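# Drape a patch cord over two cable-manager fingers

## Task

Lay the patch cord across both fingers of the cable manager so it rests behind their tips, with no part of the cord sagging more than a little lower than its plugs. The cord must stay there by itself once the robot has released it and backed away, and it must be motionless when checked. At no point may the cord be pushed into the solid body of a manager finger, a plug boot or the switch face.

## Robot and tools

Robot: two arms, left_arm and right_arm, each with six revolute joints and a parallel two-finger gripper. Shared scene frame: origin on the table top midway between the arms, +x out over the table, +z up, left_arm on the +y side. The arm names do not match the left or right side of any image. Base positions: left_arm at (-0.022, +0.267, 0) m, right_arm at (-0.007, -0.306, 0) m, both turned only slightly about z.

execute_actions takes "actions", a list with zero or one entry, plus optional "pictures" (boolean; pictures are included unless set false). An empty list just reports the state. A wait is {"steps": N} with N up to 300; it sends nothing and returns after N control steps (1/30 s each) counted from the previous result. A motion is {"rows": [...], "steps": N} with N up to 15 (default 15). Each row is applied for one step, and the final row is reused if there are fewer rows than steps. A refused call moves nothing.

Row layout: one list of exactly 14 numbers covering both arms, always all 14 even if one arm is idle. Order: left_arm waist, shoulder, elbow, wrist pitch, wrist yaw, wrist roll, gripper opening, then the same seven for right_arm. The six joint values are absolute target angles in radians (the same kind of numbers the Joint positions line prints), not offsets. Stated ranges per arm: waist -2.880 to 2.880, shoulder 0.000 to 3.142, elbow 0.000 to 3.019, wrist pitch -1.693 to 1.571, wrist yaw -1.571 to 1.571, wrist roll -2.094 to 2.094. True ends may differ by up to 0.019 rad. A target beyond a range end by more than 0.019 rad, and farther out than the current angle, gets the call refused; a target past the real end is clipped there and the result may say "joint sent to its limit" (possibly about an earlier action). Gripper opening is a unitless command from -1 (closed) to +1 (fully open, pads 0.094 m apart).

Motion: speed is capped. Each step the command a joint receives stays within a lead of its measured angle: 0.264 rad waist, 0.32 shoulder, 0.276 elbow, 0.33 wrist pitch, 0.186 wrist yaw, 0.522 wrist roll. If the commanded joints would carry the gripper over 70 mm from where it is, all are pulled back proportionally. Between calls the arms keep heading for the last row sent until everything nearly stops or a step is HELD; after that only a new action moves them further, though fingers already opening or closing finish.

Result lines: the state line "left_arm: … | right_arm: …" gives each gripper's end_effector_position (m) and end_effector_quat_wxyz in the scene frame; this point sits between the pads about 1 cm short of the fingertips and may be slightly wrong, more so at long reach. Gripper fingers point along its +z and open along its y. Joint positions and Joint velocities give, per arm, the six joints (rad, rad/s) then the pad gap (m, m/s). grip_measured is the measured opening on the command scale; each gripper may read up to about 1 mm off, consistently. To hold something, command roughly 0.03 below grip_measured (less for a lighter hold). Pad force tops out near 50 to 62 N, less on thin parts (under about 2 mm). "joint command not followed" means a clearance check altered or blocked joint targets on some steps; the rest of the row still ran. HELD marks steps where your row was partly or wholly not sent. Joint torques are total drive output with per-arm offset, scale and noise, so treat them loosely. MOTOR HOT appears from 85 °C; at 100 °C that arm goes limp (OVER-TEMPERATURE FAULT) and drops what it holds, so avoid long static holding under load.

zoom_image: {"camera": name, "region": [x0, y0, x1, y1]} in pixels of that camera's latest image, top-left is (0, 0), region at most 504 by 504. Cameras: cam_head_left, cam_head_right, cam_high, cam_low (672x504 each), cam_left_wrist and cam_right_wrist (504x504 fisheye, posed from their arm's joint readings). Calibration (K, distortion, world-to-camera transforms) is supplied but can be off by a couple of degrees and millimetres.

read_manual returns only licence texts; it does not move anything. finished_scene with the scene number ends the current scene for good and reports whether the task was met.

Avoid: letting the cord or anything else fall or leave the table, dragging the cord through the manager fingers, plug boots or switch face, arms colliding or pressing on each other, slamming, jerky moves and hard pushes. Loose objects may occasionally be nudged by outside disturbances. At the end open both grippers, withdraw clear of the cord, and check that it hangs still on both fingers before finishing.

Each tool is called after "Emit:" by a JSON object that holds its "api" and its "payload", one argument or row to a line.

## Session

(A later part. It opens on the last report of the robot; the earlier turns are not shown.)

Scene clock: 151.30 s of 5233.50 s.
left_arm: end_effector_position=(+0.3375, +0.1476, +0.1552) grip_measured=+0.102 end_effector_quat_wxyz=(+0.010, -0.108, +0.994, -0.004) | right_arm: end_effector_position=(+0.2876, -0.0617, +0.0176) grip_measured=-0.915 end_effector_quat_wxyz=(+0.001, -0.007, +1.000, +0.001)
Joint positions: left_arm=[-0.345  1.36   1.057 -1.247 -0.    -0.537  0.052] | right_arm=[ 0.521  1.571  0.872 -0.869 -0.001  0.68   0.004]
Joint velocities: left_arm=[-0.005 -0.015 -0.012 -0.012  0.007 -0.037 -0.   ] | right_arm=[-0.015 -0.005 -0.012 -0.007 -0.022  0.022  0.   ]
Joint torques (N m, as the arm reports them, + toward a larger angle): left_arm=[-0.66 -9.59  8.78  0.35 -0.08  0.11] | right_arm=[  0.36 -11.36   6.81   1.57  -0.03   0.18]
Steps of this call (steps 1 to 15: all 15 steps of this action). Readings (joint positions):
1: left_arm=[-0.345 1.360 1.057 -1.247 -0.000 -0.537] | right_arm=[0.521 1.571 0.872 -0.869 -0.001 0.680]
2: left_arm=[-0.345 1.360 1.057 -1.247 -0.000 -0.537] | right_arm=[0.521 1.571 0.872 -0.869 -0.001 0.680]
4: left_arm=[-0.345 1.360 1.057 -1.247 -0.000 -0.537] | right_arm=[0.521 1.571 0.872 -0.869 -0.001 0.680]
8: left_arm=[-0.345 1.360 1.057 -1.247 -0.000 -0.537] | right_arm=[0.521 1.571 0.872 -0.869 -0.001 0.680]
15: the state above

Emit:
{"api": "execute_actions", "payload": {
  "actions": [
    {"rows": [[-0.35,1.36,1.057,-1.247,0,-0.526,0.1, 0.52,1.50,0.93,-1.0,0,0.69,-0.95]], "steps": 12}
  ],
  "pictures": false
}}

Emit:
{"api": "execute_actions", "payload": {
  "actions": [
    {"rows": [[-0.35,1.36,1.057,-1.247,0,-0.526,0.1, 0.48,1.46,0.91,-1.02,0,0.75,-0.95],[-0.35,1.36,1.057,-1.247,0,-0.526,0.1, 0.48,1.46,0.91,-1.02,0,0.75,-0.95],[-0.35,1.36,1.057,-1.247,0,-0.526,0.1, 0.48,1.46,0.91,-1.02,0,0.75,-0.95],[-0.35,1.36,1.057,-1.247,0,-0.526,0.1, 0.43,1.43,0.90,-1.04,0,0.85,-0.95],[-0.35,1.36,1.057,-1.247,0,-0.526,0.1, 0.43,1.43,0.90,-1.04,0,0.85,-0.95],[-0.35,1.36,1.057,-1.247,0,-0.526,0.1, 0.43,1.43,0.90,-1.04,0,0.85,-0.95],[-0.35,1.36,1.057,-1.247,0,-0.526,0.1, 0.372,1.40,0.89,-1.052,0,0.95,-0.95]], "steps": 15}
  ],
  "pictures": false
}}

Emit:
{"api": "execute_actions", "payload": {
  "actions": [
    {"steps": 20}
  ]
}}

Scene clock: 168.70 s of 5233.50 s.
left_arm: end_effector_position=(+0.3375, +0.1476, +0.1552) grip_measured=+0.102 end_effector_quat_wxyz=(+0.010, -0.108, +0.994, -0.004) | right_arm: end_effector_position=(+0.2788, -0.0705, +0.0481) grip_measured=-0.915 end_effector_quat_wxyz=(-0.007, -0.006, +1.000, -0.008)
Joint positions: left_arm=[-0.345  1.36   1.057 -1.247 -0.    -0.537  0.052] | right_arm=[ 0.52   1.5    0.889 -0.98   0.003  0.68   0.004]
Joint velocities: left_arm=[ 0.005 -0.005  0.002 -0.007 -0.051 -0.022 -0.001] | right_arm=[-0.015 -0.015 -0.007 -0.027 -0.007 -0.037  0.   ]
Joint torques (N m, as the arm reports them, + toward a larger angle): left_arm=[-0.72 -9.57  8.76  0.35 -0.09  0.12] | right_arm=[  1.06 -11.13  11.71  -0.04  -0.09   0.13]
Steps of this call (steps 1 to 15: the robot went on to your last target; steps 16 to 90: nothing new was sent; then 14.00 s passed at rest; steps 91 to 102: all 12 steps of this action). Readings (joint positions):
91: left_arm=[-0.345 1.360 1.057 -1.247 -0.000 -0.537] | right_arm=[0.521 1.568 0.875 -0.891 -0.000 0.680]
92: left_arm=[-0.345 1.360 1.057 -1.247 -0.000 -0.537] | right_arm=[0.521 1.562 0.881 -0.915 0.005 0.680]
94: left_arm=[-0.345 1.360 1.057 -1.247 -0.000 -0.537] | right_arm=[0.520 1.538 0.889 -0.954 0.004 0.680]
98: left_arm=[-0.345 1.360 1.057 -1.247 -0.000 -0.537] | right_arm=[0.520 1.501 0.889 -0.978 0.003 0.680]
102: the state above

Scene clock: 169.20 s of 5233.50 s.
left_arm: end_effector_position=(+0.3375, +0.1476, +0.1552) grip_measured=+0.102 end_effector_quat_wxyz=(+0.010, -0.108, +0.994, -0.004) | right_arm: end_effector_position=(+0.3072, -0.1191, +0.0819) grip_measured=-0.915 end_effector_quat_wxyz=(+0.012, +0.185, +0.983, +0.011)
Joint positions: left_arm=[-0.345  1.36   1.057 -1.247 -0.    -0.537  0.052] | right_arm=[ 0.365  1.402  0.889 -1.025 -0.001  0.91   0.004]
Joint velocities: left_arm=[-0.015  0.015 -0.012 -0.007  0.007 -0.037 -0.001] | right_arm=[ 0.063 -0.005 -0.017  0.002 -0.037  0.11  -0.   ]
Joint torques (N m, as the arm reports them, + toward a larger angle): left_arm=[-0.66 -9.69  8.78  0.43 -0.1   0.12] | right_arm=[  0.42 -10.18   9.06  -0.34   0.07   0.22]
Steps of this call (steps 1 to 15: all 15 steps of this action). Readings (joint positions):
1: left_arm=[-0.345 1.360 1.057 -1.247 -0.000 -0.537] | right_arm=[0.517 1.498 0.889 -0.983 0.002 0.689]
2: left_arm=[-0.345 1.360 1.057 -1.247 -0.000 -0.537] | right_arm=[0.512 1.496 0.889 -0.987 0.002 0.699]
4: left_arm=[-0.345 1.360 1.057 -1.247 -0.000 -0.537] | right_arm=[0.491 1.486 0.889 -0.998 0.000 0.729]
8: left_arm=[-0.345 1.360 1.057 -1.247 -0.000 -0.537] | right_arm=[0.416 1.446 0.889 -1.023 -0.001 0.826]
15: the state above

Scene clock: 169.87 s of 5233.50 s.
left_arm: end_effector_position=(+0.3375, +0.1476, +0.1552) grip_measured=+0.102 end_effector_quat_wxyz=(+0.010, -0.108, +0.994, -0.004) | right_arm: end_effector_position=(+0.3062, -0.1174, +0.0819) grip_measured=-0.915 end_effector_quat_wxyz=(+0.011, +0.192, +0.981, +0.011)
Joint positions: left_arm=[-0.345  1.36   1.057 -1.247 -0.    -0.537  0.052] | right_arm=[ 0.371  1.402  0.889 -1.025 -0.002  0.93   0.004]
Joint velocities: left_arm=[ 0.005 -0.015 -0.002 -0.017  0.007 -0.007 -0.   ] | right_arm=[ 0.005 -0.005  0.012 -0.017  0.051 -0.051 -0.   ]
Joint torques (N m, as the arm reports them, + toward a larger angle): left_arm=[-0.86 -9.47  8.76  0.48 -0.1   0.12] | right_arm=[  0.82 -10.53   8.85  -0.3    0.09   0.27]
Steps of this call (steps 1 to 20: the robot went on to your last target). Readings (joint positions):
1: left_arm=[-0.345 1.360 1.057 -1.247 -0.000 -0.537] | right_arm=[0.368 1.402 0.889 -1.025 -0.002 0.914]
2: left_arm=[-0.345 1.360 1.057 -1.247 -0.000 -0.537] | right_arm=[0.369 1.402 0.889 -1.025 -0.002 0.917]
4: left_arm=[-0.345 1.360 1.057 -1.247 -0.000 -0.537] | right_arm=[0.371 1.402 0.889 -1.025 -0.002 0.922]
8: left_arm=[-0.345 1.360 1.057 -1.247 -0.000 -0.537] | right_arm=[0.371 1.402 0.889 -1.025 -0.002 0.927]
20: the state above
camera_calibration (this result's frames):
cam_left_wrist: T_world_to_cam=[[0.21355, -0.976899, 0.00807163, 0.0710864], [-0.80079, -0.170308, 0.574222, 0.212784], [-0.559582, -0.129089, -0.81866, 0.458192], [0, 0, 0, 1]] pos_world=[0.411611, 0.164831, 0.252345]
cam_right_wrist: T_world_to_cam=[[-0.365318, -0.930708, -0.0180225, 0.00271295], [-0.766749, 0.28987, 0.572776, 0.227435], [-0.527863, 0.223064, -0.819514, 0.378344], [0, 0, 0, 1]] pos_world=[0.37509, -0.147797, 0.179838]

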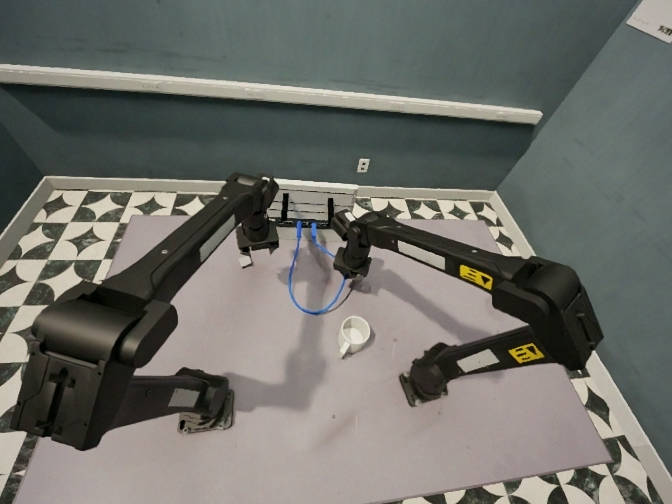

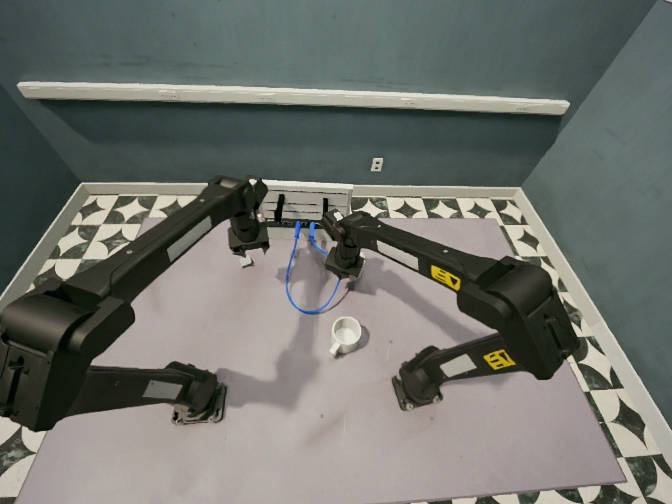

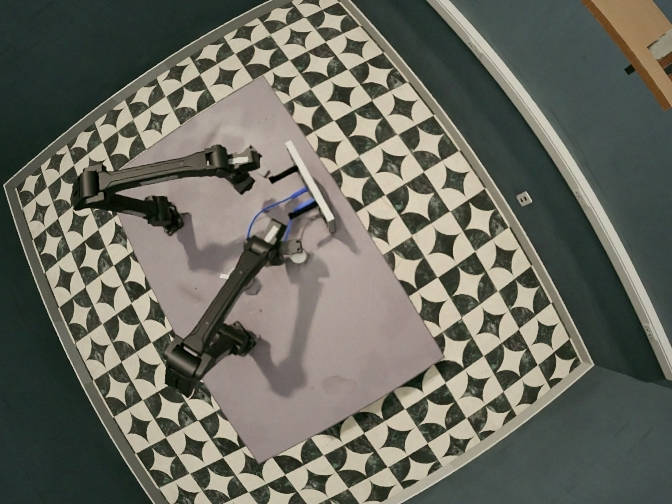

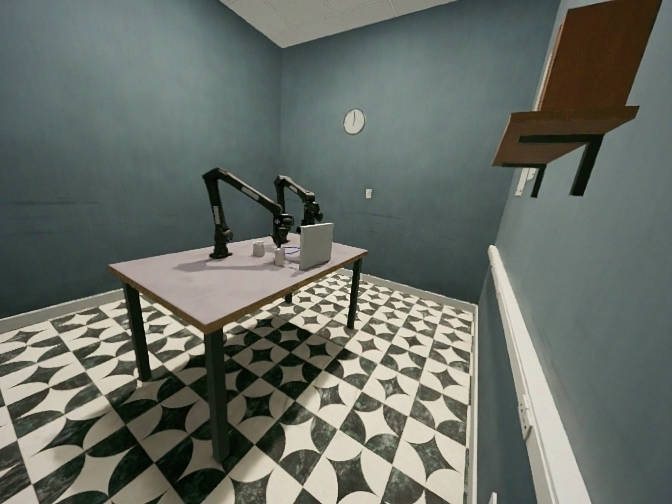

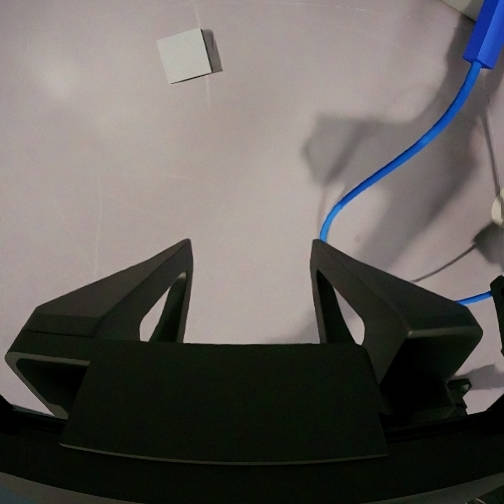

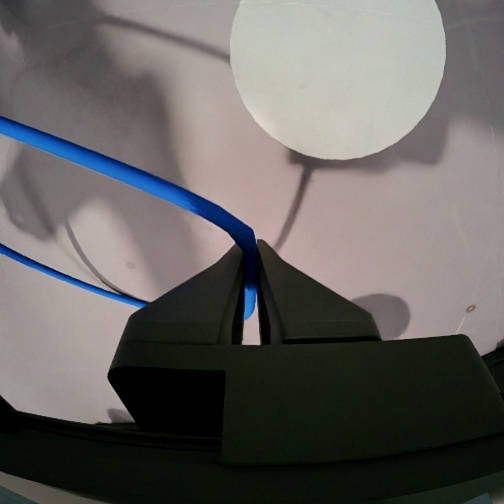

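Emit:
{"api": "zoom_image", "payload": {
  "camera": "cam_head_left",
  "region": [220, 160, 420, 340]
}}

Region (220, 160, 420, 340) of cam_head_left's 672x504 image, scaled by 2.520, with more detail than that image has; it fills the top 454 rows of this view, and the rest is white.

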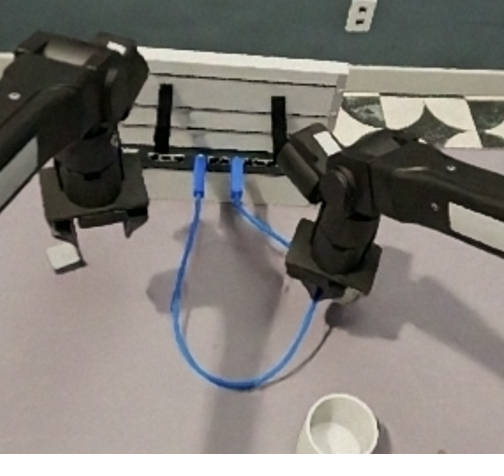

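Emit:
{"api": "execute_actions", "payload": {
  "actions": [
    {"rows": [[-0.45,1.308,0.663,-0.505,0,-0.6,-0.1, 0.372,1.40,0.89,-1.03,0,0.95,-0.95]], "steps": 15}
  ],
  "pictures": false
}}

Emit:
{"api": "execute_actions", "payload": {
  "actions": [
    {"rows": [[-0.618,1.308,0.663,-0.505,0,-0.6,-0.1, 0.372,1.40,0.89,-1.03,0,0.95,-0.95]], "steps": 15}
  ],
  "pictures": false
}}

Emit:
{"api": "execute_actions", "payload": {
  "actions": [
    {"steps": 10}
  ]
}}

Scene clock: 198.93 s of 5233.50 s.
left_arm: end_effector_position=(+0.3236, +0.1099, +0.0471) grip_measured=-0.098 end_effector_quat_wxyz=(+0.163, -0.079, +0.979, -0.090) | right_arm: end_effector_position=(+0.3062, -0.1174, +0.0819) grip_measured=-0.915 end_effector_quat_wxyz=(+0.011, +0.192, +0.981, +0.011)
Joint positions: left_arm=[-0.451  1.313  0.64  -0.524 -0.    -0.587  0.042] | right_arm=[ 0.371  1.402  0.889 -1.025 -0.002  0.93   0.004]
Joint velocities: left_arm=[-0.015 -0.024  0.007  0.042  0.051 -0.022  0.001] | right_arm=[-0.005 -0.005  0.022  0.002 -0.007 -0.007  0.001]
Joint torques (N m, as the arm reports them, + toward a larger angle): left_arm=[-0.08 -8.    9.63  1.54 -0.08 -0.03] | right_arm=[  0.22 -10.19   9.01   0.66   0.12   0.31]
Steps of this call (steps 1 to 15: the robot went on to your last target; steps 16 to 90: nothing new was sent; then 25.57 s passed at rest; steps 91 to 105: all 15 steps of this action). Readings (joint positions):
91: left_arm=[-0.350 1.352 1.028 -1.191 -0.002 -0.543] | right_arm=[0.371 1.402 0.889 -1.025 -0.002 0.930]
92: left_arm=[-0.360 1.333 0.974 -1.097 -0.002 -0.549] | right_arm=[0.371 1.402 0.889 -1.025 -0.002 0.930]
94: left_arm=[-0.392 1.303 0.842 -0.932 -0.002 -0.559] | right_arm=[0.371 1.402 0.889 -1.025 -0.002 0.930]
98: left_arm=[-0.448 1.312 0.649 -0.608 -0.000 -0.577] | right_arm=[0.371 1.402 0.889 -1.025 -0.002 0.930]
105: the state above

Scene clock: 199.43 s of 5233.50 s.
left_arm: end_effector_position=(+0.2900, +0.0497, +0.0474) grip_measured=-0.098 end_effector_quat_wxyz=(+0.154, +0.009, +0.982, -0.106) | right_arm: end_effector_position=(+0.3062, -0.1174, +0.0819) grip_measured=-0.915 end_effector_quat_wxyz=(+0.011, +0.192, +0.981, +0.011)
Joint positions: left_arm=[-0.632  1.313  0.64  -0.521  0.001 -0.59   0.042] | right_arm=[ 0.371  1.402  0.889 -1.025 -0.002  0.93   0.004]
Joint velocities: left_arm=[-0.024  0.015 -0.002  0.002 -0.081  0.066 -0.   ] | right_arm=[ 0.005 -0.005 -0.017 -0.027  0.022 -0.022 -0.   ]
Joint torques (N m, as the arm reports them, + toward a larger angle): left_arm=[ 0.52 -8.35  9.78  1.6  -0.14 -0.04] | right_arm=[  0.72 -10.34   8.8    0.53   0.14   0.27]
Steps of this call (steps 1 to 15: all 15 steps of this action). Readings (joint positions):
1: left_arm=[-0.463 1.313 0.640 -0.523 -0.006 -0.588] | right_arm=[0.371 1.402 0.889 -1.025 -0.002 0.930]
2: left_arm=[-0.492 1.313 0.640 -0.523 -0.006 -0.590] | right_arm=[0.371 1.402 0.889 -1.025 -0.002 0.930]
4: left_arm=[-0.568 1.313 0.640 -0.522 -0.003 -0.590] | right_arm=[0.371 1.402 0.889 -1.025 -0.002 0.930]
8: left_arm=[-0.635 1.313 0.640 -0.521 0.001 -0.590] | right_arm=[0.371 1.402 0.889 -1.025 -0.002 0.930]
15: the state above

Scene clock: 199.77 s of 5233.50 s.
left_arm: end_effector_position=(+0.2900, +0.0497, +0.0474) grip_measured=-0.098 end_effector_quat_wxyz=(+0.154, +0.009, +0.982, -0.106) | right_arm: end_effector_position=(+0.3062, -0.1174, +0.0819) grip_measured=-0.915 end_effector_quat_wxyz=(+0.011, +0.192, +0.981, +0.011)
Joint positions: left_arm=[-0.632  1.313  0.64  -0.521  0.001 -0.59   0.042] | right_arm=[ 0.371  1.402  0.889 -1.025 -0.002  0.93   0.004]
Joint velocities: left_arm=[-0.005  0.005  0.007 -0.002  0.051  0.007 -0.   ] | right_arm=[-0.005 -0.005  0.002 -0.007 -0.007 -0.007  0.   ]
Joint torques (N m, as the arm reports them, + toward a larger angle): left_arm=[ 0.82 -8.15  9.74  1.71 -0.15 -0.05] | right_arm=[ 0.68 -9.91  8.9   0.7   0.1   0.24]
Steps of this call (steps 1 to 10: the robot went on to your last target). Readings (joint positions):
1: left_arm=[-0.632 1.313 0.640 -0.521 0.001 -0.590] | right_arm=[0.371 1.402 0.889 -1.025 -0.002 0.930]
2: left_arm=[-0.632 1.313 0.640 -0.521 0.001 -0.590] | right_arm=[0.371 1.402 0.889 -1.025 -0.002 0.930]
4: left_arm=[-0.632 1.313 0.640 -0.521 0.001 -0.590] | right_arm=[0.371 1.402 0.889 -1.025 -0.002 0.930]
8: left_arm=[-0.632 1.313 0.640 -0.521 0.001 -0.590] | right_arm=[0.371 1.402 0.889 -1.025 -0.002 0.930]
10: the state above
camera_calibration (this result's frames):
cam_left_wrist: T_world_to_cam=[[-0.0501743, -0.977872, 0.203096, 0.0538162], [-0.947075, 0.111142, 0.301159, 0.261334], [-0.317068, -0.177237, -0.931695, 0.268169], [0, 0, 0, 1]] pos_world=[0.335231, 0.0711096, 0.160219]
cam_right_wrist: T_world_to_cam=[[-0.365673, -0.930569, -0.0180295, 0.00283858], [-0.766634, 0.290156, 0.572784, 0.227433], [-0.527783, 0.223274, -0.819508, 0.378344], [0, 0, 0, 1]] pos_world=[0.37508, -0.147824, 0.179837]

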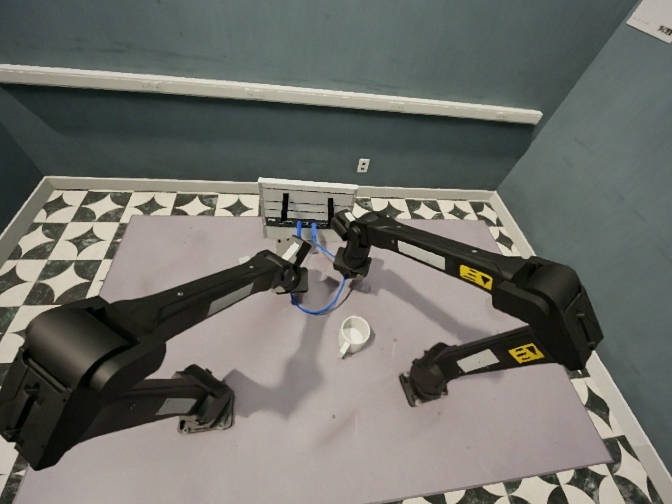

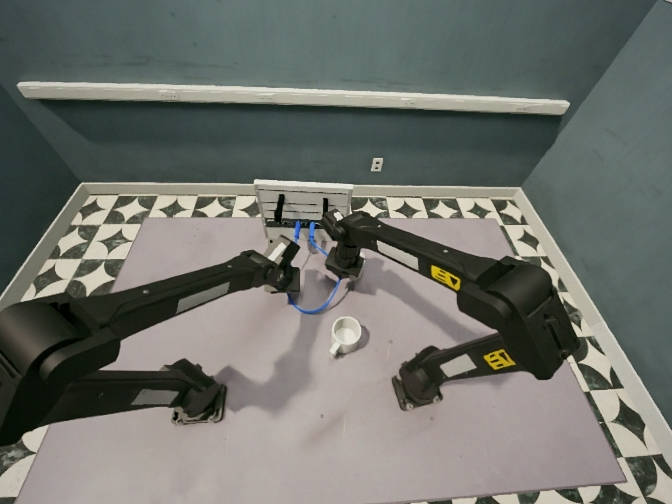

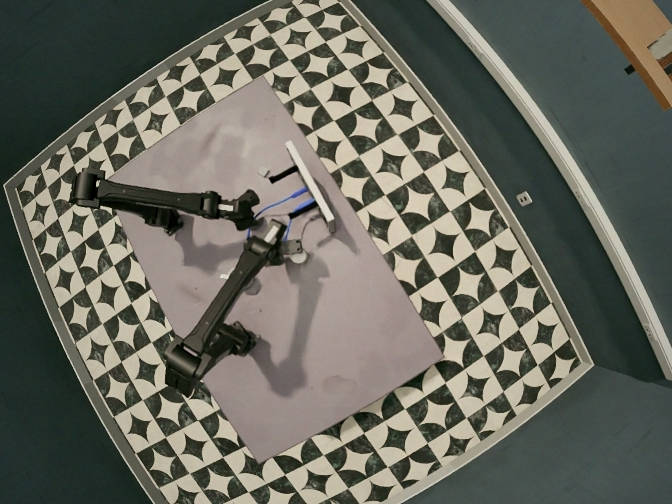

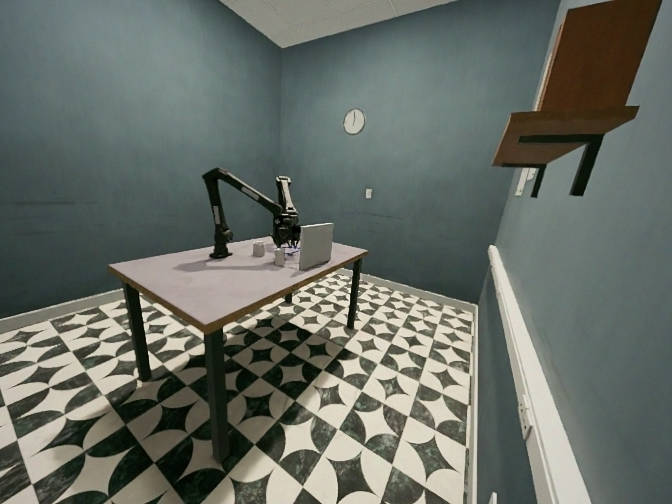

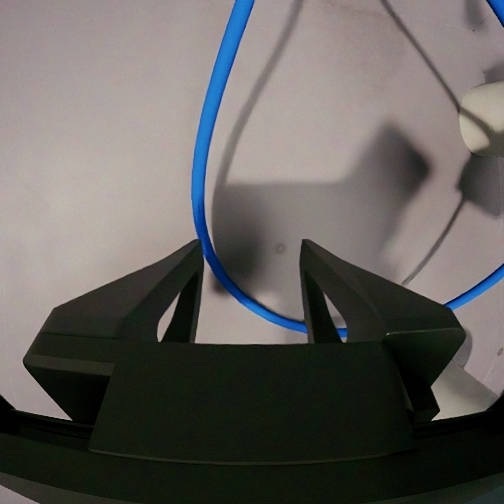

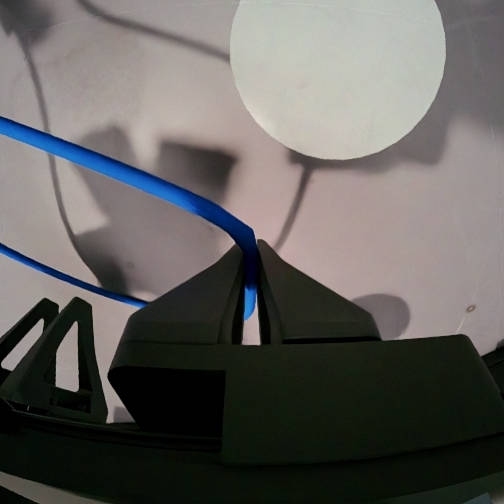

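Emit:
{"api": "execute_actions", "payload": {
  "actions": [
    {"rows": [[-0.56,1.33,0.66,-0.48,0,-0.62,-0.1, 0.372,1.40,0.89,-1.03,0,0.95,-0.95]], "steps": 12}
  ],
  "pictures": false
}}

Emit:
{"api": "execute_actions", "payload": {
  "actions": [
    {"rows": [[-0.565,1.40,0.61,-0.35,0,-0.62,-0.1, 0.372,1.40,0.89,-1.03,0,0.95,-0.95]], "steps": 15}
  ]
}}

Scene clock: 211.50 s of 5233.50 s.
left_arm: end_effector_position=(+0.3082, +0.0692, +0.0477) grip_measured=-0.098 end_effector_quat_wxyz=(+0.164, -0.034, +0.980, -0.107) | right_arm: end_effector_position=(+0.3062, -0.1174, +0.0819) grip_measured=-0.915 end_effector_quat_wxyz=(+0.011, +0.192, +0.981, +0.011)
Joint positions: left_arm=[-0.563  1.318  0.64  -0.499  0.001 -0.608  0.042] | right_arm=[ 0.371  1.402  0.889 -1.025 -0.002  0.93   0.004]
Joint velocities: left_arm=[-0.015  0.005 -0.007 -0.012 -0.051  0.007  0.001] | right_arm=[-0.005 -0.015 -0.017  0.012  0.007  0.022 -0.   ]
Joint torques (N m, as the arm reports them, + toward a larger angle): left_arm=[-0.01 -6.97  9.62  1.75 -0.16 -0.02] | right_arm=[  0.99 -10.49   8.82   0.56   0.03   0.26]
Steps of this call (steps 1 to 15: the robot went on to your last target; steps 16 to 90: nothing new was sent; then 8.33 s passed at rest; steps 91 to 102: all 12 steps of this action). Readings (joint positions):
91: left_arm=[-0.627 1.313 0.640 -0.517 0.002 -0.593] | right_arm=[0.371 1.402 0.889 -1.025 -0.002 0.930]
92: left_arm=[-0.617 1.314 0.640 -0.511 0.002 -0.596] | right_arm=[0.371 1.402 0.889 -1.025 -0.002 0.930]
94: left_arm=[-0.588 1.316 0.640 -0.501 0.002 -0.601] | right_arm=[0.371 1.402 0.889 -1.025 -0.002 0.930]
98: left_arm=[-0.563 1.318 0.640 -0.499 0.001 -0.606] | right_arm=[0.371 1.402 0.889 -1.025 -0.002 0.930]
102: the state above

Scene clock: 212.00 s of 5233.50 s.
left_arm: end_effector_position=(+0.3150, +0.0651, +0.0189) grip_measured=-0.098 end_effector_quat_wxyz=(+0.172, -0.034, +0.978, -0.112) | right_arm: end_effector_position=(+0.3062, -0.1174, +0.0819) grip_measured=-0.915 end_effector_quat_wxyz=(+0.011, +0.192, +0.981, +0.011)
Joint positions: left_arm=[-0.563  1.402  0.613 -0.369  0.001 -0.609  0.042] | right_arm=[ 0.371  1.402  0.889 -1.025 -0.002  0.93   0.004]
Joint velocities: left_arm=[-0.005  0.005  0.027 -0.007 -0.037  0.081 -0.   ] | right_arm=[-0.005  0.005 -0.007 -0.046 -0.037 -0.022  0.001]
Joint torques (N m, as the arm reports them, + toward a larger angle): left_arm=[-0.48 -8.12  7.06  1.83 -0.15 -0.04] | right_arm=[ 1.26 -9.99  8.83  0.7   0.01  0.24]
Steps of this call (steps 1 to 15: all 15 steps of this action). Readings (joint positions):
1: left_arm=[-0.563 1.323 0.635 -0.471 0.001 -0.609] | right_arm=[0.371 1.402 0.889 -1.025 -0.002 0.930]
2: left_arm=[-0.563 1.336 0.631 -0.429 0.001 -0.609] | right_arm=[0.371 1.402 0.889 -1.025 -0.002 0.930]
4: left_arm=[-0.563 1.370 0.627 -0.386 0.001 -0.609] | right_arm=[0.371 1.402 0.889 -1.025 -0.002 0.930]
8: left_arm=[-0.563 1.402 0.616 -0.372 0.001 -0.609] | right_arm=[0.371 1.402 0.889 -1.025 -0.002 0.930]
15: the state above
camera_calibration (this result's frames):
cam_left_wrist: T_world_to_cam=[[0.0287688, -0.973253, 0.227927, 0.0502842], [-0.96095, 0.0358543, 0.274389, 0.301713], [-0.275223, -0.22692, -0.934216, 0.242424], [0, 0, 0, 1]] pos_world=[0.355205, 0.0931324, 0.132228]
cam_right_wrist: T_world_to_cam=[[-0.365673, -0.930569, -0.0180295, 0.00283858], [-0.766634, 0.290156, 0.572784, 0.227433], [-0.527783, 0.223274, -0.819508, 0.378344], [0, 0, 0, 1]] pos_world=[0.37508, -0.147824, 0.179837]

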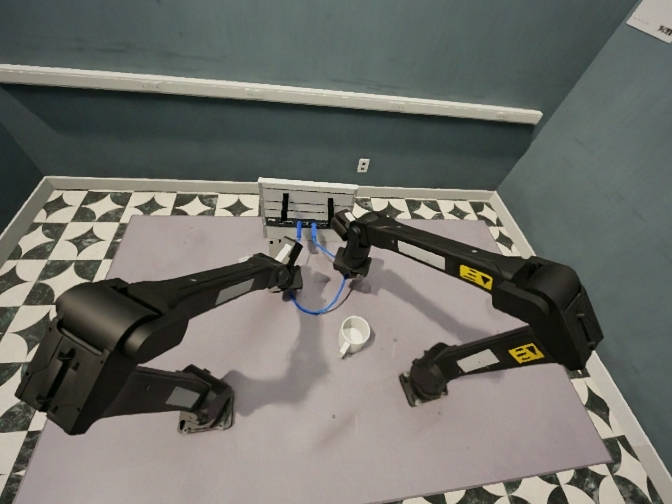

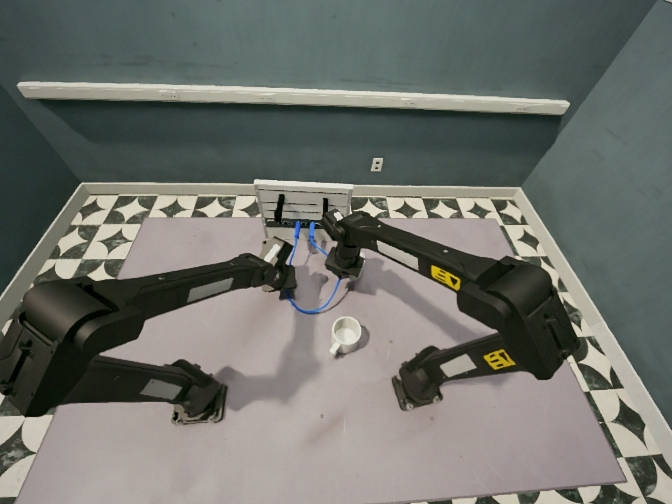

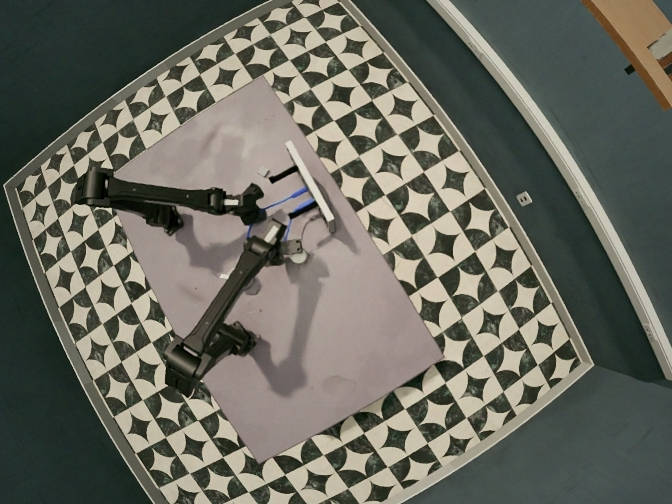

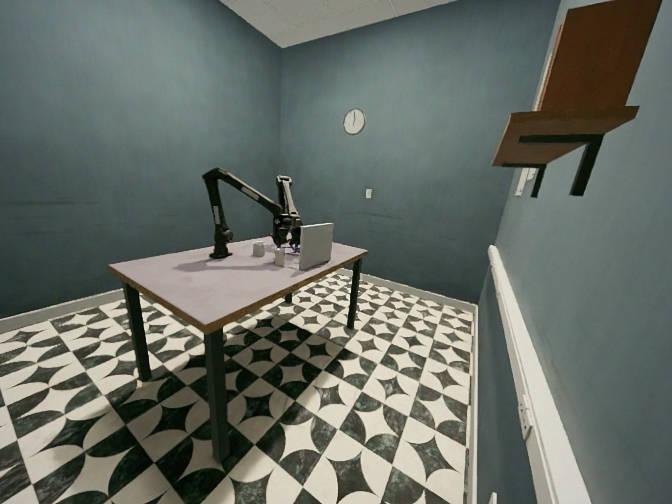

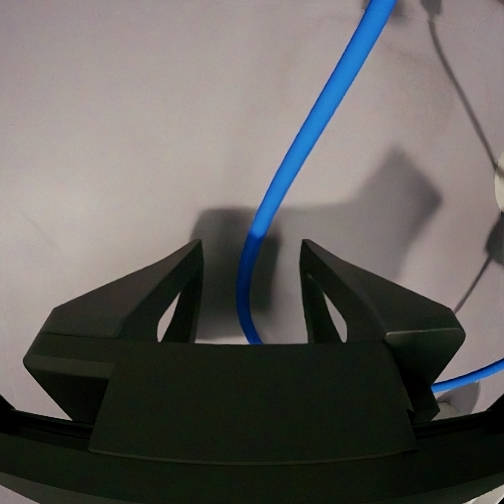

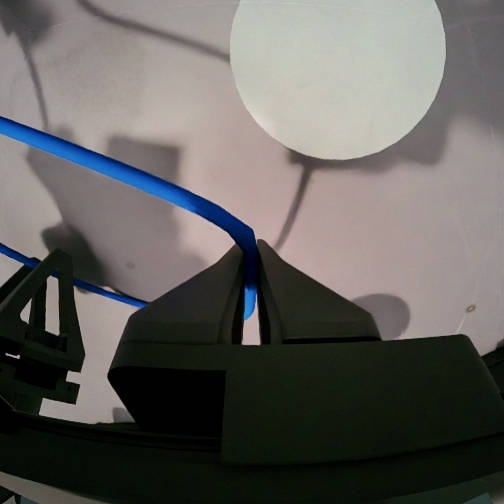

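Emit:
{"api": "execute_actions", "payload": {
  "actions": [
    {"rows": [[-0.60,1.40,0.613,-0.46,0,-0.75,-0.1, 0.372,1.40,0.89,-1.03,0,0.95,-0.95]], "steps": 15}
  ]
}}

Scene clock: 220.30 s of 5233.50 s.
left_arm: end_effector_position=(+0.2940, +0.0660, +0.0118) grip_measured=-0.098 end_effector_quat_wxyz=(+0.133, -0.083, +0.982, -0.102) | right_arm: end_effector_position=(+0.3062, -0.1174, +0.0819) grip_measured=-0.915 end_effector_quat_wxyz=(+0.011, +0.192, +0.981, +0.011)
Joint positions: left_arm=[-0.59   1.401  0.611 -0.446  0.001 -0.735  0.042] | right_arm=[ 0.371  1.402  0.889 -1.025 -0.002  0.93   0.004]
Joint velocities: left_arm=[-0.015 -0.015 -0.017  0.007  0.007 -0.081 -0.001] | right_arm=[-0.005  0.005 -0.007  0.007  0.037  0.022 -0.001]
Joint torques (N m, as the arm reports them, + toward a larger angle): left_arm=[-1.22 -8.58  7.49  0.41 -0.16 -0.06] | right_arm=[  0.44 -10.87   9.     0.43   0.1    0.26]
Steps of this call (steps 1 to 15: the robot went on to your last target; steps 16 to 90: nothing new was sent; then 4.80 s passed at rest; steps 91 to 105: all 15 steps of this action). Readings (joint positions):
91: left_arm=[-0.565 1.402 0.613 -0.385 0.001 -0.631] | right_arm=[0.371 1.402 0.889 -1.025 -0.002 0.930]
92: left_arm=[-0.569 1.401 0.613 -0.405 0.001 -0.653] | right_arm=[0.371 1.402 0.889 -1.025 -0.002 0.930]
94: left_arm=[-0.580 1.401 0.611 -0.435 0.001 -0.684] | right_arm=[0.371 1.402 0.889 -1.025 -0.002 0.930]
98: left_arm=[-0.590 1.401 0.611 -0.445 0.001 -0.717] | right_arm=[0.371 1.402 0.889 -1.025 -0.002 0.930]
105: the state above
camera_calibration (this result's frames):
cam_left_wrist: T_world_to_cam=[[0.136113, -0.966207, 0.218902, 0.0213774], [-0.93192, -0.0498994, 0.359215, 0.279573], [-0.336153, -0.252893, -0.907219, 0.249492], [0, 0, 0, 1]] pos_world=[0.341498, 0.0977002, 0.121237]
cam_right_wrist: T_world_to_cam=[[-0.365673, -0.930569, -0.0180295, 0.00283858], [-0.766634, 0.290156, 0.572784, 0.227433], [-0.527783, 0.223274, -0.819508, 0.378344], [0, 0, 0, 1]] pos_world=[0.37508, -0.147824, 0.179837]

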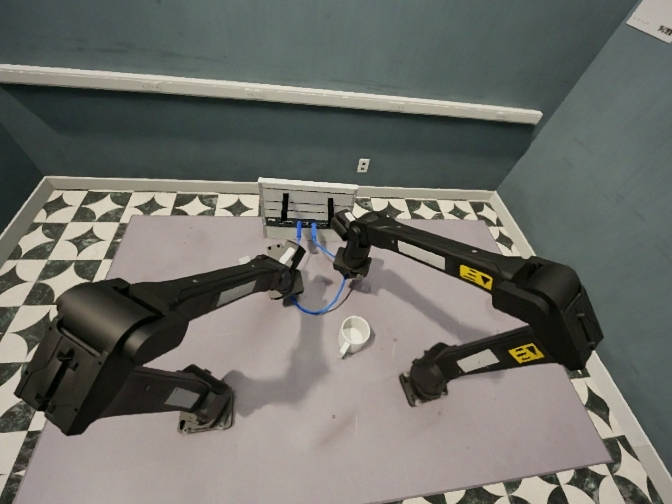

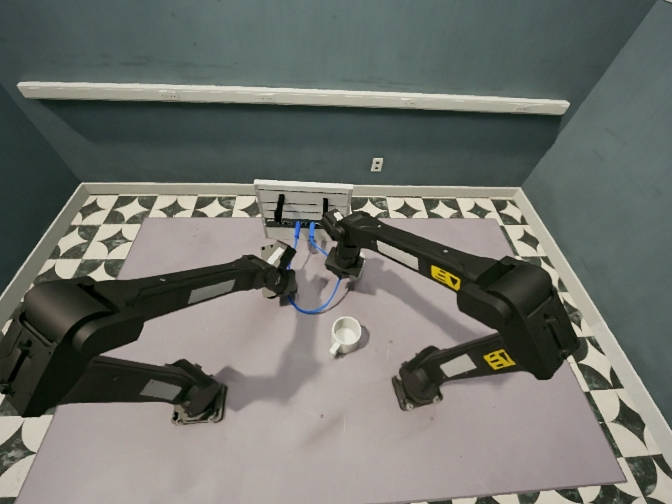

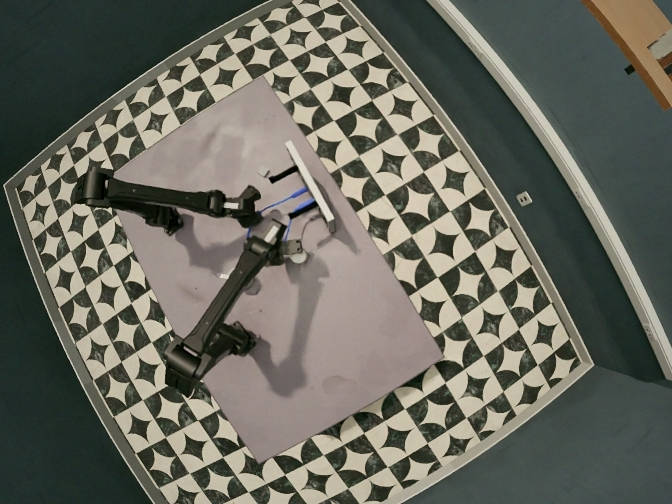

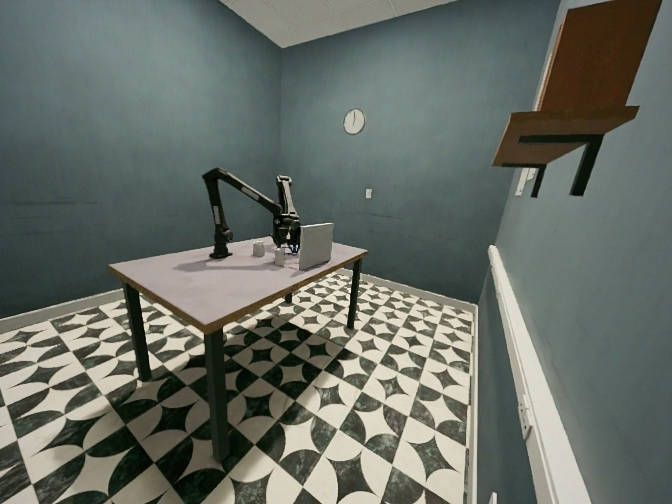

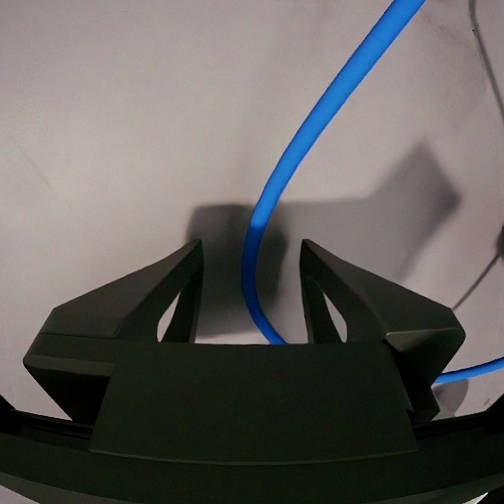

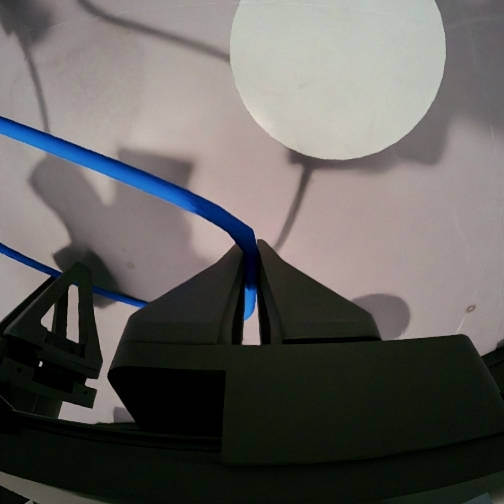

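Emit:
{"api": "execute_actions", "payload": {
  "actions": [
    {"rows": [[-0.59,1.40,0.611,-0.446,0,-0.735,-0.95, 0.372,1.40,0.89,-1.03,0,0.95,-0.95]], "steps": 15}
  ],
  "pictures": false
}}

Emit:
{"api": "execute_actions", "payload": {
  "actions": [
    {"rows": [[-0.55,1.39,0.75,-0.6,0,-0.85,-0.95, 0.35,1.39,0.94,-1.03,0,1.0,-0.95]], "steps": 12}
  ],
  "pictures": false
}}

Emit:
{"api": "execute_actions", "payload": {
  "actions": [
    {"rows": [[-0.48,1.38,0.93,-0.8,0,-1.05,-0.95, 0.31,1.375,1.02,-1.02,0,1.15,-0.95]], "steps": 12}
  ],
  "pictures": false
}}

Emit:
{"api": "execute_actions", "payload": {
  "actions": [
    {"rows": [[-0.409,1.369,1.11,-1.012,0,-1.29,-0.95, 0.276,1.358,1.10,-1.013,0,1.35,-0.95]], "steps": 15}
  ],
  "pictures": false
}}

Emit:
{"api": "execute_actions", "payload": {
  "actions": [
    {"steps": 15}
  ]
}}

Emit:
{"api": "zoom_image", "payload": {
  "camera": "cam_head_left",
  "region": [200, 140, 440, 330]
}}

Scene clock: 246.97 s of 5233.50 s.
left_arm: end_effector_position=(+0.2940, +0.0660, +0.0118) grip_measured=-0.917 end_effector_quat_wxyz=(+0.132, -0.085, +0.982, -0.102) | right_arm: end_effector_position=(+0.3062, -0.1174, +0.0819) grip_measured=-0.915 end_effector_quat_wxyz=(+0.011, +0.192, +0.981, +0.011)
Joint positions: left_arm=[-0.59   1.401  0.611 -0.446  0.001 -0.739  0.004] | right_arm=[ 0.371  1.402  0.889 -1.025 -0.002  0.93   0.004]
Joint velocities: left_arm=[-0.015 -0.005 -0.017 -0.007  0.007 -0.066 -0.001] | right_arm=[ 0.005  0.005  0.007 -0.002 -0.007  0.081 -0.   ]
Joint torques (N m, as the arm reports them, + toward a larger angle): left_arm=[-0.54 -8.43  7.28  0.99 -0.15  0.08] | right_arm=[  0.98 -11.12   9.     0.71   0.13   0.25]
Steps of this call (steps 1 to 15: the robot went on to your last target; steps 16 to 90: nothing new was sent; then 23.17 s passed at rest; steps 91 to 105: all 15 steps of this action). Readings (joint positions):
91: left_arm=[-0.590 1.401 0.611 -0.446 0.001 -0.739] | right_arm=[0.371 1.402 0.889 -1.025 -0.002 0.930]
92: left_arm=[-0.590 1.401 0.611 -0.446 0.001 -0.739] | right_arm=[0.371 1.402 0.889 -1.025 -0.002 0.930]
94: left_arm=[-0.590 1.401 0.611 -0.446 0.001 -0.739] | right_arm=[0.371 1.402 0.889 -1.025 -0.002 0.930]
98: left_arm=[-0.590 1.401 0.611 -0.446 0.001 -0.739] | right_arm=[0.371 1.402 0.889 -1.025 -0.002 0.930]
105: the state above

Scene clock: 247.37 s of 5233.50 s.
left_arm: end_effector_position=(+0.3180, +0.0650, +0.0435) grip_measured=-0.917 end_effector_quat_wxyz=(+0.120, -0.146, +0.977, -0.098) | right_arm: end_effector_position=(+0.3104, -0.1196, +0.0839) grip_measured=-0.915 end_effector_quat_wxyz=(+0.013, +0.221, +0.975, +0.014)
Joint positions: left_arm=[-0.559  1.392  0.72  -0.588  0.001 -0.833  0.004] | right_arm=[ 0.36   1.402  0.894 -1.025 -0.002  0.977  0.004]
Joint velocities: left_arm=[-0.015 -0.024 -0.002 -0.017 -0.007 -0.11  -0.   ] | right_arm=[ 0.024  0.005  0.002  0.002 -0.051 -0.095 -0.   ]
Joint torques (N m, as the arm reports them, + toward a larger angle): left_arm=[ 1.24 -9.35 10.12  0.59 -0.15  0.01] | right_arm=[ -0.05 -11.07  12.72   0.6    0.12   0.24]
Steps of this call (steps 1 to 12: all 12 steps of this action). Readings (joint positions):
1: left_arm=[-0.588 1.401 0.624 -0.479 0.001 -0.756] | right_arm=[0.370 1.402 0.889 -1.025 -0.002 0.938]
2: left_arm=[-0.583 1.401 0.645 -0.525 0.001 -0.773] | right_arm=[0.369 1.402 0.891 -1.025 -0.002 0.947]
4: left_arm=[-0.571 1.400 0.685 -0.568 0.001 -0.797] | right_arm=[0.364 1.402 0.894 -1.025 -0.002 0.959]
8: left_arm=[-0.559 1.394 0.720 -0.581 0.001 -0.822] | right_arm=[0.360 1.402 0.894 -1.025 -0.002 0.972]
12: the state above

Scene clock: 247.77 s of 5233.50 s.
left_arm: end_effector_position=(+0.3647, +0.0765, +0.1083) grip_measured=-0.917 end_effector_quat_wxyz=(+0.115, -0.276, +0.948, -0.106) | right_arm: end_effector_position=(+0.3476, -0.1210, +0.1164) grip_measured=-0.915 end_effector_quat_wxyz=(+0.044, +0.316, +0.947, +0.047)
Joint positions: left_arm=[-0.481  1.374  0.904 -0.786  0.001 -1.023  0.004] | right_arm=[ 0.309  1.388  0.97  -1.025 -0.002  1.125  0.004]
Joint velocities: left_arm=[-0.015  0.015 -0.017 -0.061  0.037 -0.125  0.   ] | right_arm=[ 0.005 -0.005 -0.017 -0.017  0.022  0.081  0.   ]
Joint torques (N m, as the arm reports them, + toward a larger angle): left_arm=[ 0.53 -9.86 10.64  0.46 -0.17 -0.09] | right_arm=[  1.2  -11.6   13.8    0.98   0.13   0.13]
Steps of this call (steps 1 to 12: all 12 steps of this action). Readings (joint positions):
1: left_arm=[-0.556 1.392 0.735 -0.626 0.002 -0.860] | right_arm=[0.357 1.402 0.900 -1.025 -0.003 1.002]
2: left_arm=[-0.548 1.394 0.759 -0.681 0.002 -0.889] | right_arm=[0.350 1.402 0.910 -1.025 -0.004 1.029]
4: left_arm=[-0.522 1.394 0.816 -0.749 0.002 -0.939] | right_arm=[0.331 1.400 0.938 -1.025 -0.004 1.068]
8: left_arm=[-0.483 1.385 0.897 -0.778 0.001 -0.999] | right_arm=[0.309 1.391 0.970 -1.025 -0.002 1.109]
12: the state above

Scene clock: 248.27 s of 5233.50 s.
left_arm: end_effector_position=(+0.3924, +0.0984, +0.1742) grip_measured=-0.917 end_effector_quat_wxyz=(+0.098, -0.423, +0.895, -0.107) | right_arm: end_effector_position=(+0.3779, -0.1190, +0.1512) grip_measured=-0.915 end_effector_quat_wxyz=(+0.067, +0.421, +0.901, +0.084)
Joint positions: left_arm=[-0.41   1.361  1.082 -0.999  0.001 -1.268  0.004] | right_arm=[ 0.281  1.374  1.044 -1.025 -0.002  1.328  0.004]
Joint velocities: left_arm=[-0.005 -0.024  0.012  0.002  0.007 -0.066  0.002] | right_arm=[-0.015  0.005 -0.012 -0.002 -0.081 -0.022 -0.001]
Joint torques (N m, as the arm reports them, + toward a larger angle): left_arm=[-0.57 -9.47 11.59  0.35 -0.17 -0.01] | right_arm=[  0.85 -11.19  14.95   1.63   0.14   0.15]
Steps of this call (steps 1 to 15: all 15 steps of this action). Readings (joint positions):
1: left_arm=[-0.478 1.376 0.920 -0.828 0.001 -1.058] | right_arm=[0.308 1.387 0.974 -1.025 -0.002 1.159]
2: left_arm=[-0.471 1.380 0.946 -0.890 0.001 -1.097] | right_arm=[0.304 1.387 0.981 -1.025 -0.002 1.192]
4: left_arm=[-0.447 1.380 1.002 -0.962 0.001 -1.160] | right_arm=[0.293 1.387 1.005 -1.025 -0.002 1.244]
8: left_arm=[-0.411 1.370 1.077 -0.990 0.001 -1.230] | right_arm=[0.281 1.380 1.042 -1.025 -0.002 1.298]
15: the state above

Scene clock: 248.77 s of 5233.50 s.
left_arm: end_effector_position=(+0.3924, +0.0984, +0.1742) grip_measured=-0.917 end_effector_quat_wxyz=(+0.098, -0.427, +0.893, -0.108) | right_arm: end_effector_position=(+0.3779, -0.1190, +0.1512) grip_measured=-0.915 end_effector_quat_wxyz=(+0.067, +0.425, +0.899, +0.084)
Joint positions: left_arm=[-0.41   1.361  1.082 -0.999  0.001 -1.278  0.004] | right_arm=[ 0.281  1.374  1.044 -1.025 -0.002  1.336  0.004]
Joint velocities: left_arm=[-0.015  0.015  0.007 -0.017 -0.081  0.022 -0.001] | right_arm=[ 0.005  0.005 -0.017 -0.007 -0.051 -0.007  0.001]
Joint torques (N m, as the arm reports them, + toward a larger angle): left_arm=[-0.13 -9.35 11.47  0.3  -0.17 -0.05] | right_arm=[  0.29 -11.94  14.98   1.35   0.09   0.2 ]
Steps of this call (steps 1 to 15: the robot went on to your last target). Readings (joint positions):
1: left_arm=[-0.410 1.361 1.082 -0.999 0.001 -1.270] | right_arm=[0.281 1.374 1.044 -1.025 -0.002 1.329]
2: left_arm=[-0.410 1.361 1.082 -0.999 0.001 -1.272] | right_arm=[0.281 1.374 1.044 -1.025 -0.002 1.331]
4: left_arm=[-0.410 1.361 1.082 -0.999 0.001 -1.274] | right_arm=[0.281 1.374 1.044 -1.025 -0.002 1.332]
8: left_arm=[-0.410 1.361 1.082 -0.999 0.001 -1.276] | right_arm=[0.281 1.374 1.044 -1.025 -0.002 1.334]
15: the state above
All arms were judged still, so your last target was given up. Only a new action makes them travel on or press farther. Fingers that are still opening or closing keep moving.
camera_calibration (this result's frames):
cam_left_wrist: T_world_to_cam=[[0.740959, -0.613474, 0.273184, -0.277723], [-0.654575, -0.568887, 0.497895, 0.232659], [-0.150035, -0.547739, -0.823087, 0.379359], [0, 0, 0, 1]] pos_world=[0.414991, 0.16977, 0.272275]
cam_right_wrist: T_world_to_cam=[[-0.745692, -0.635698, -0.199578, 0.234987], [-0.626677, 0.567414, 0.53415, 0.229125], [-0.226315, 0.523383, -0.821494, 0.395452], [0, 0, 0, 1]] pos_world=[0.408312, -0.187601, 0.249373]

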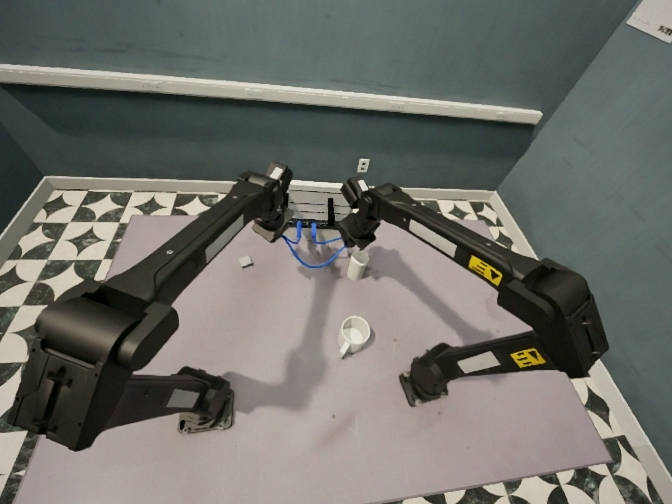

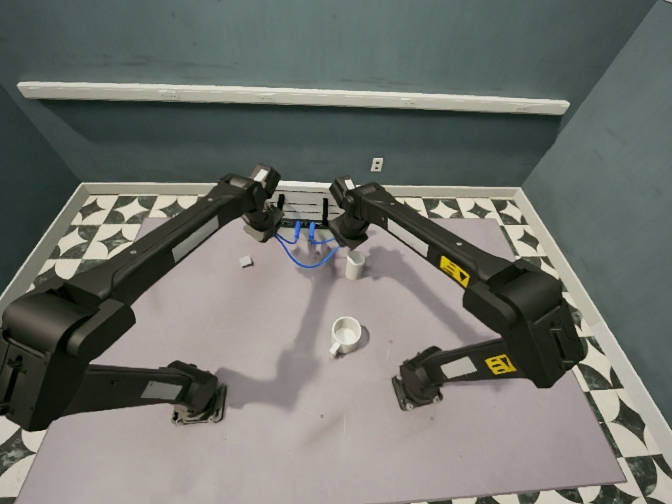

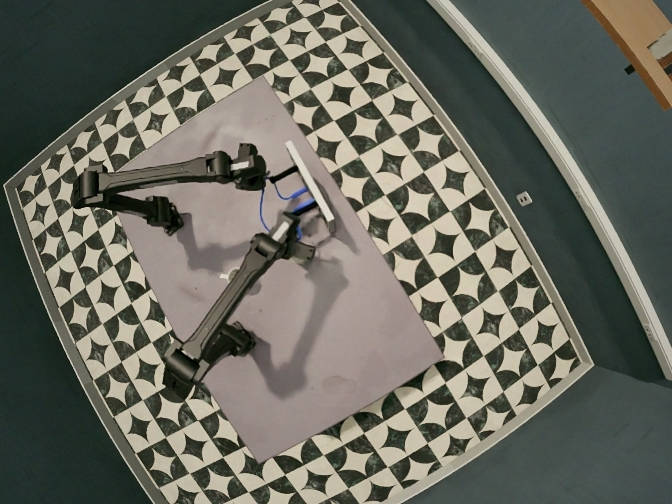

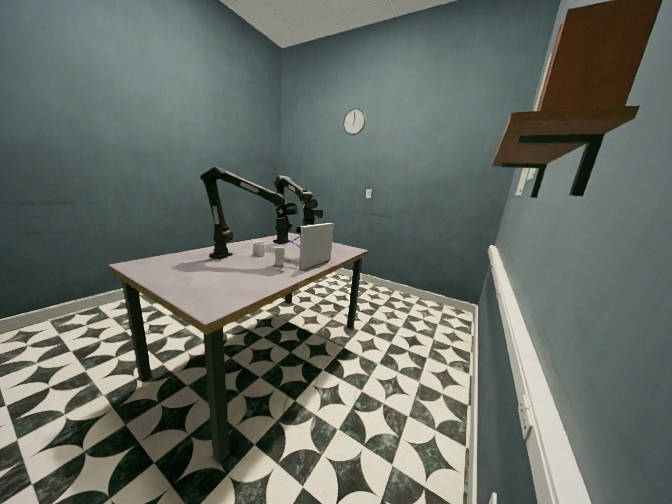

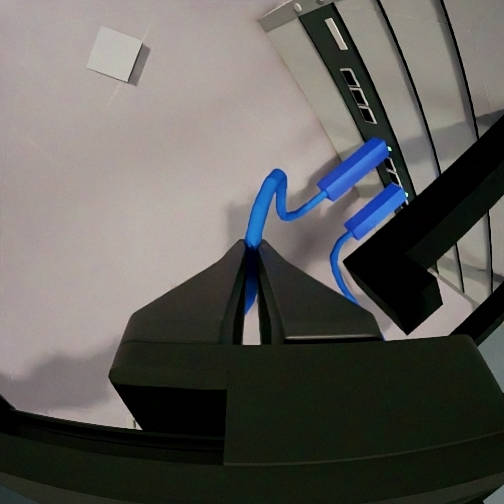

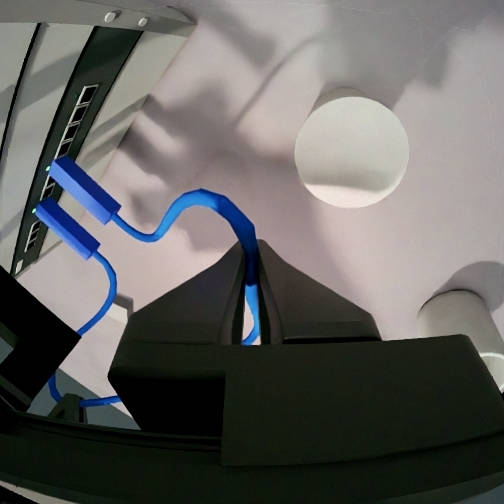

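Region (200, 140, 440, 330) of cam_head_left's 672x504 image, scaled by 2.100, with more detail than that image has; it fills the top 399 rows of this view, and the rest is white.

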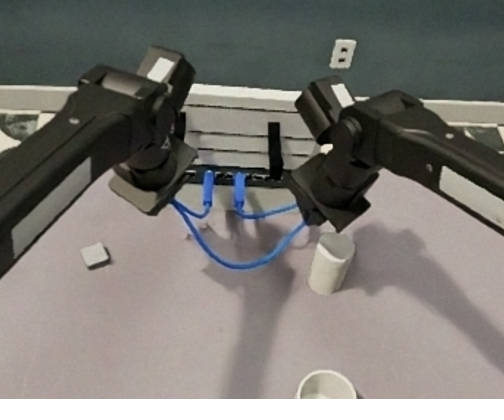

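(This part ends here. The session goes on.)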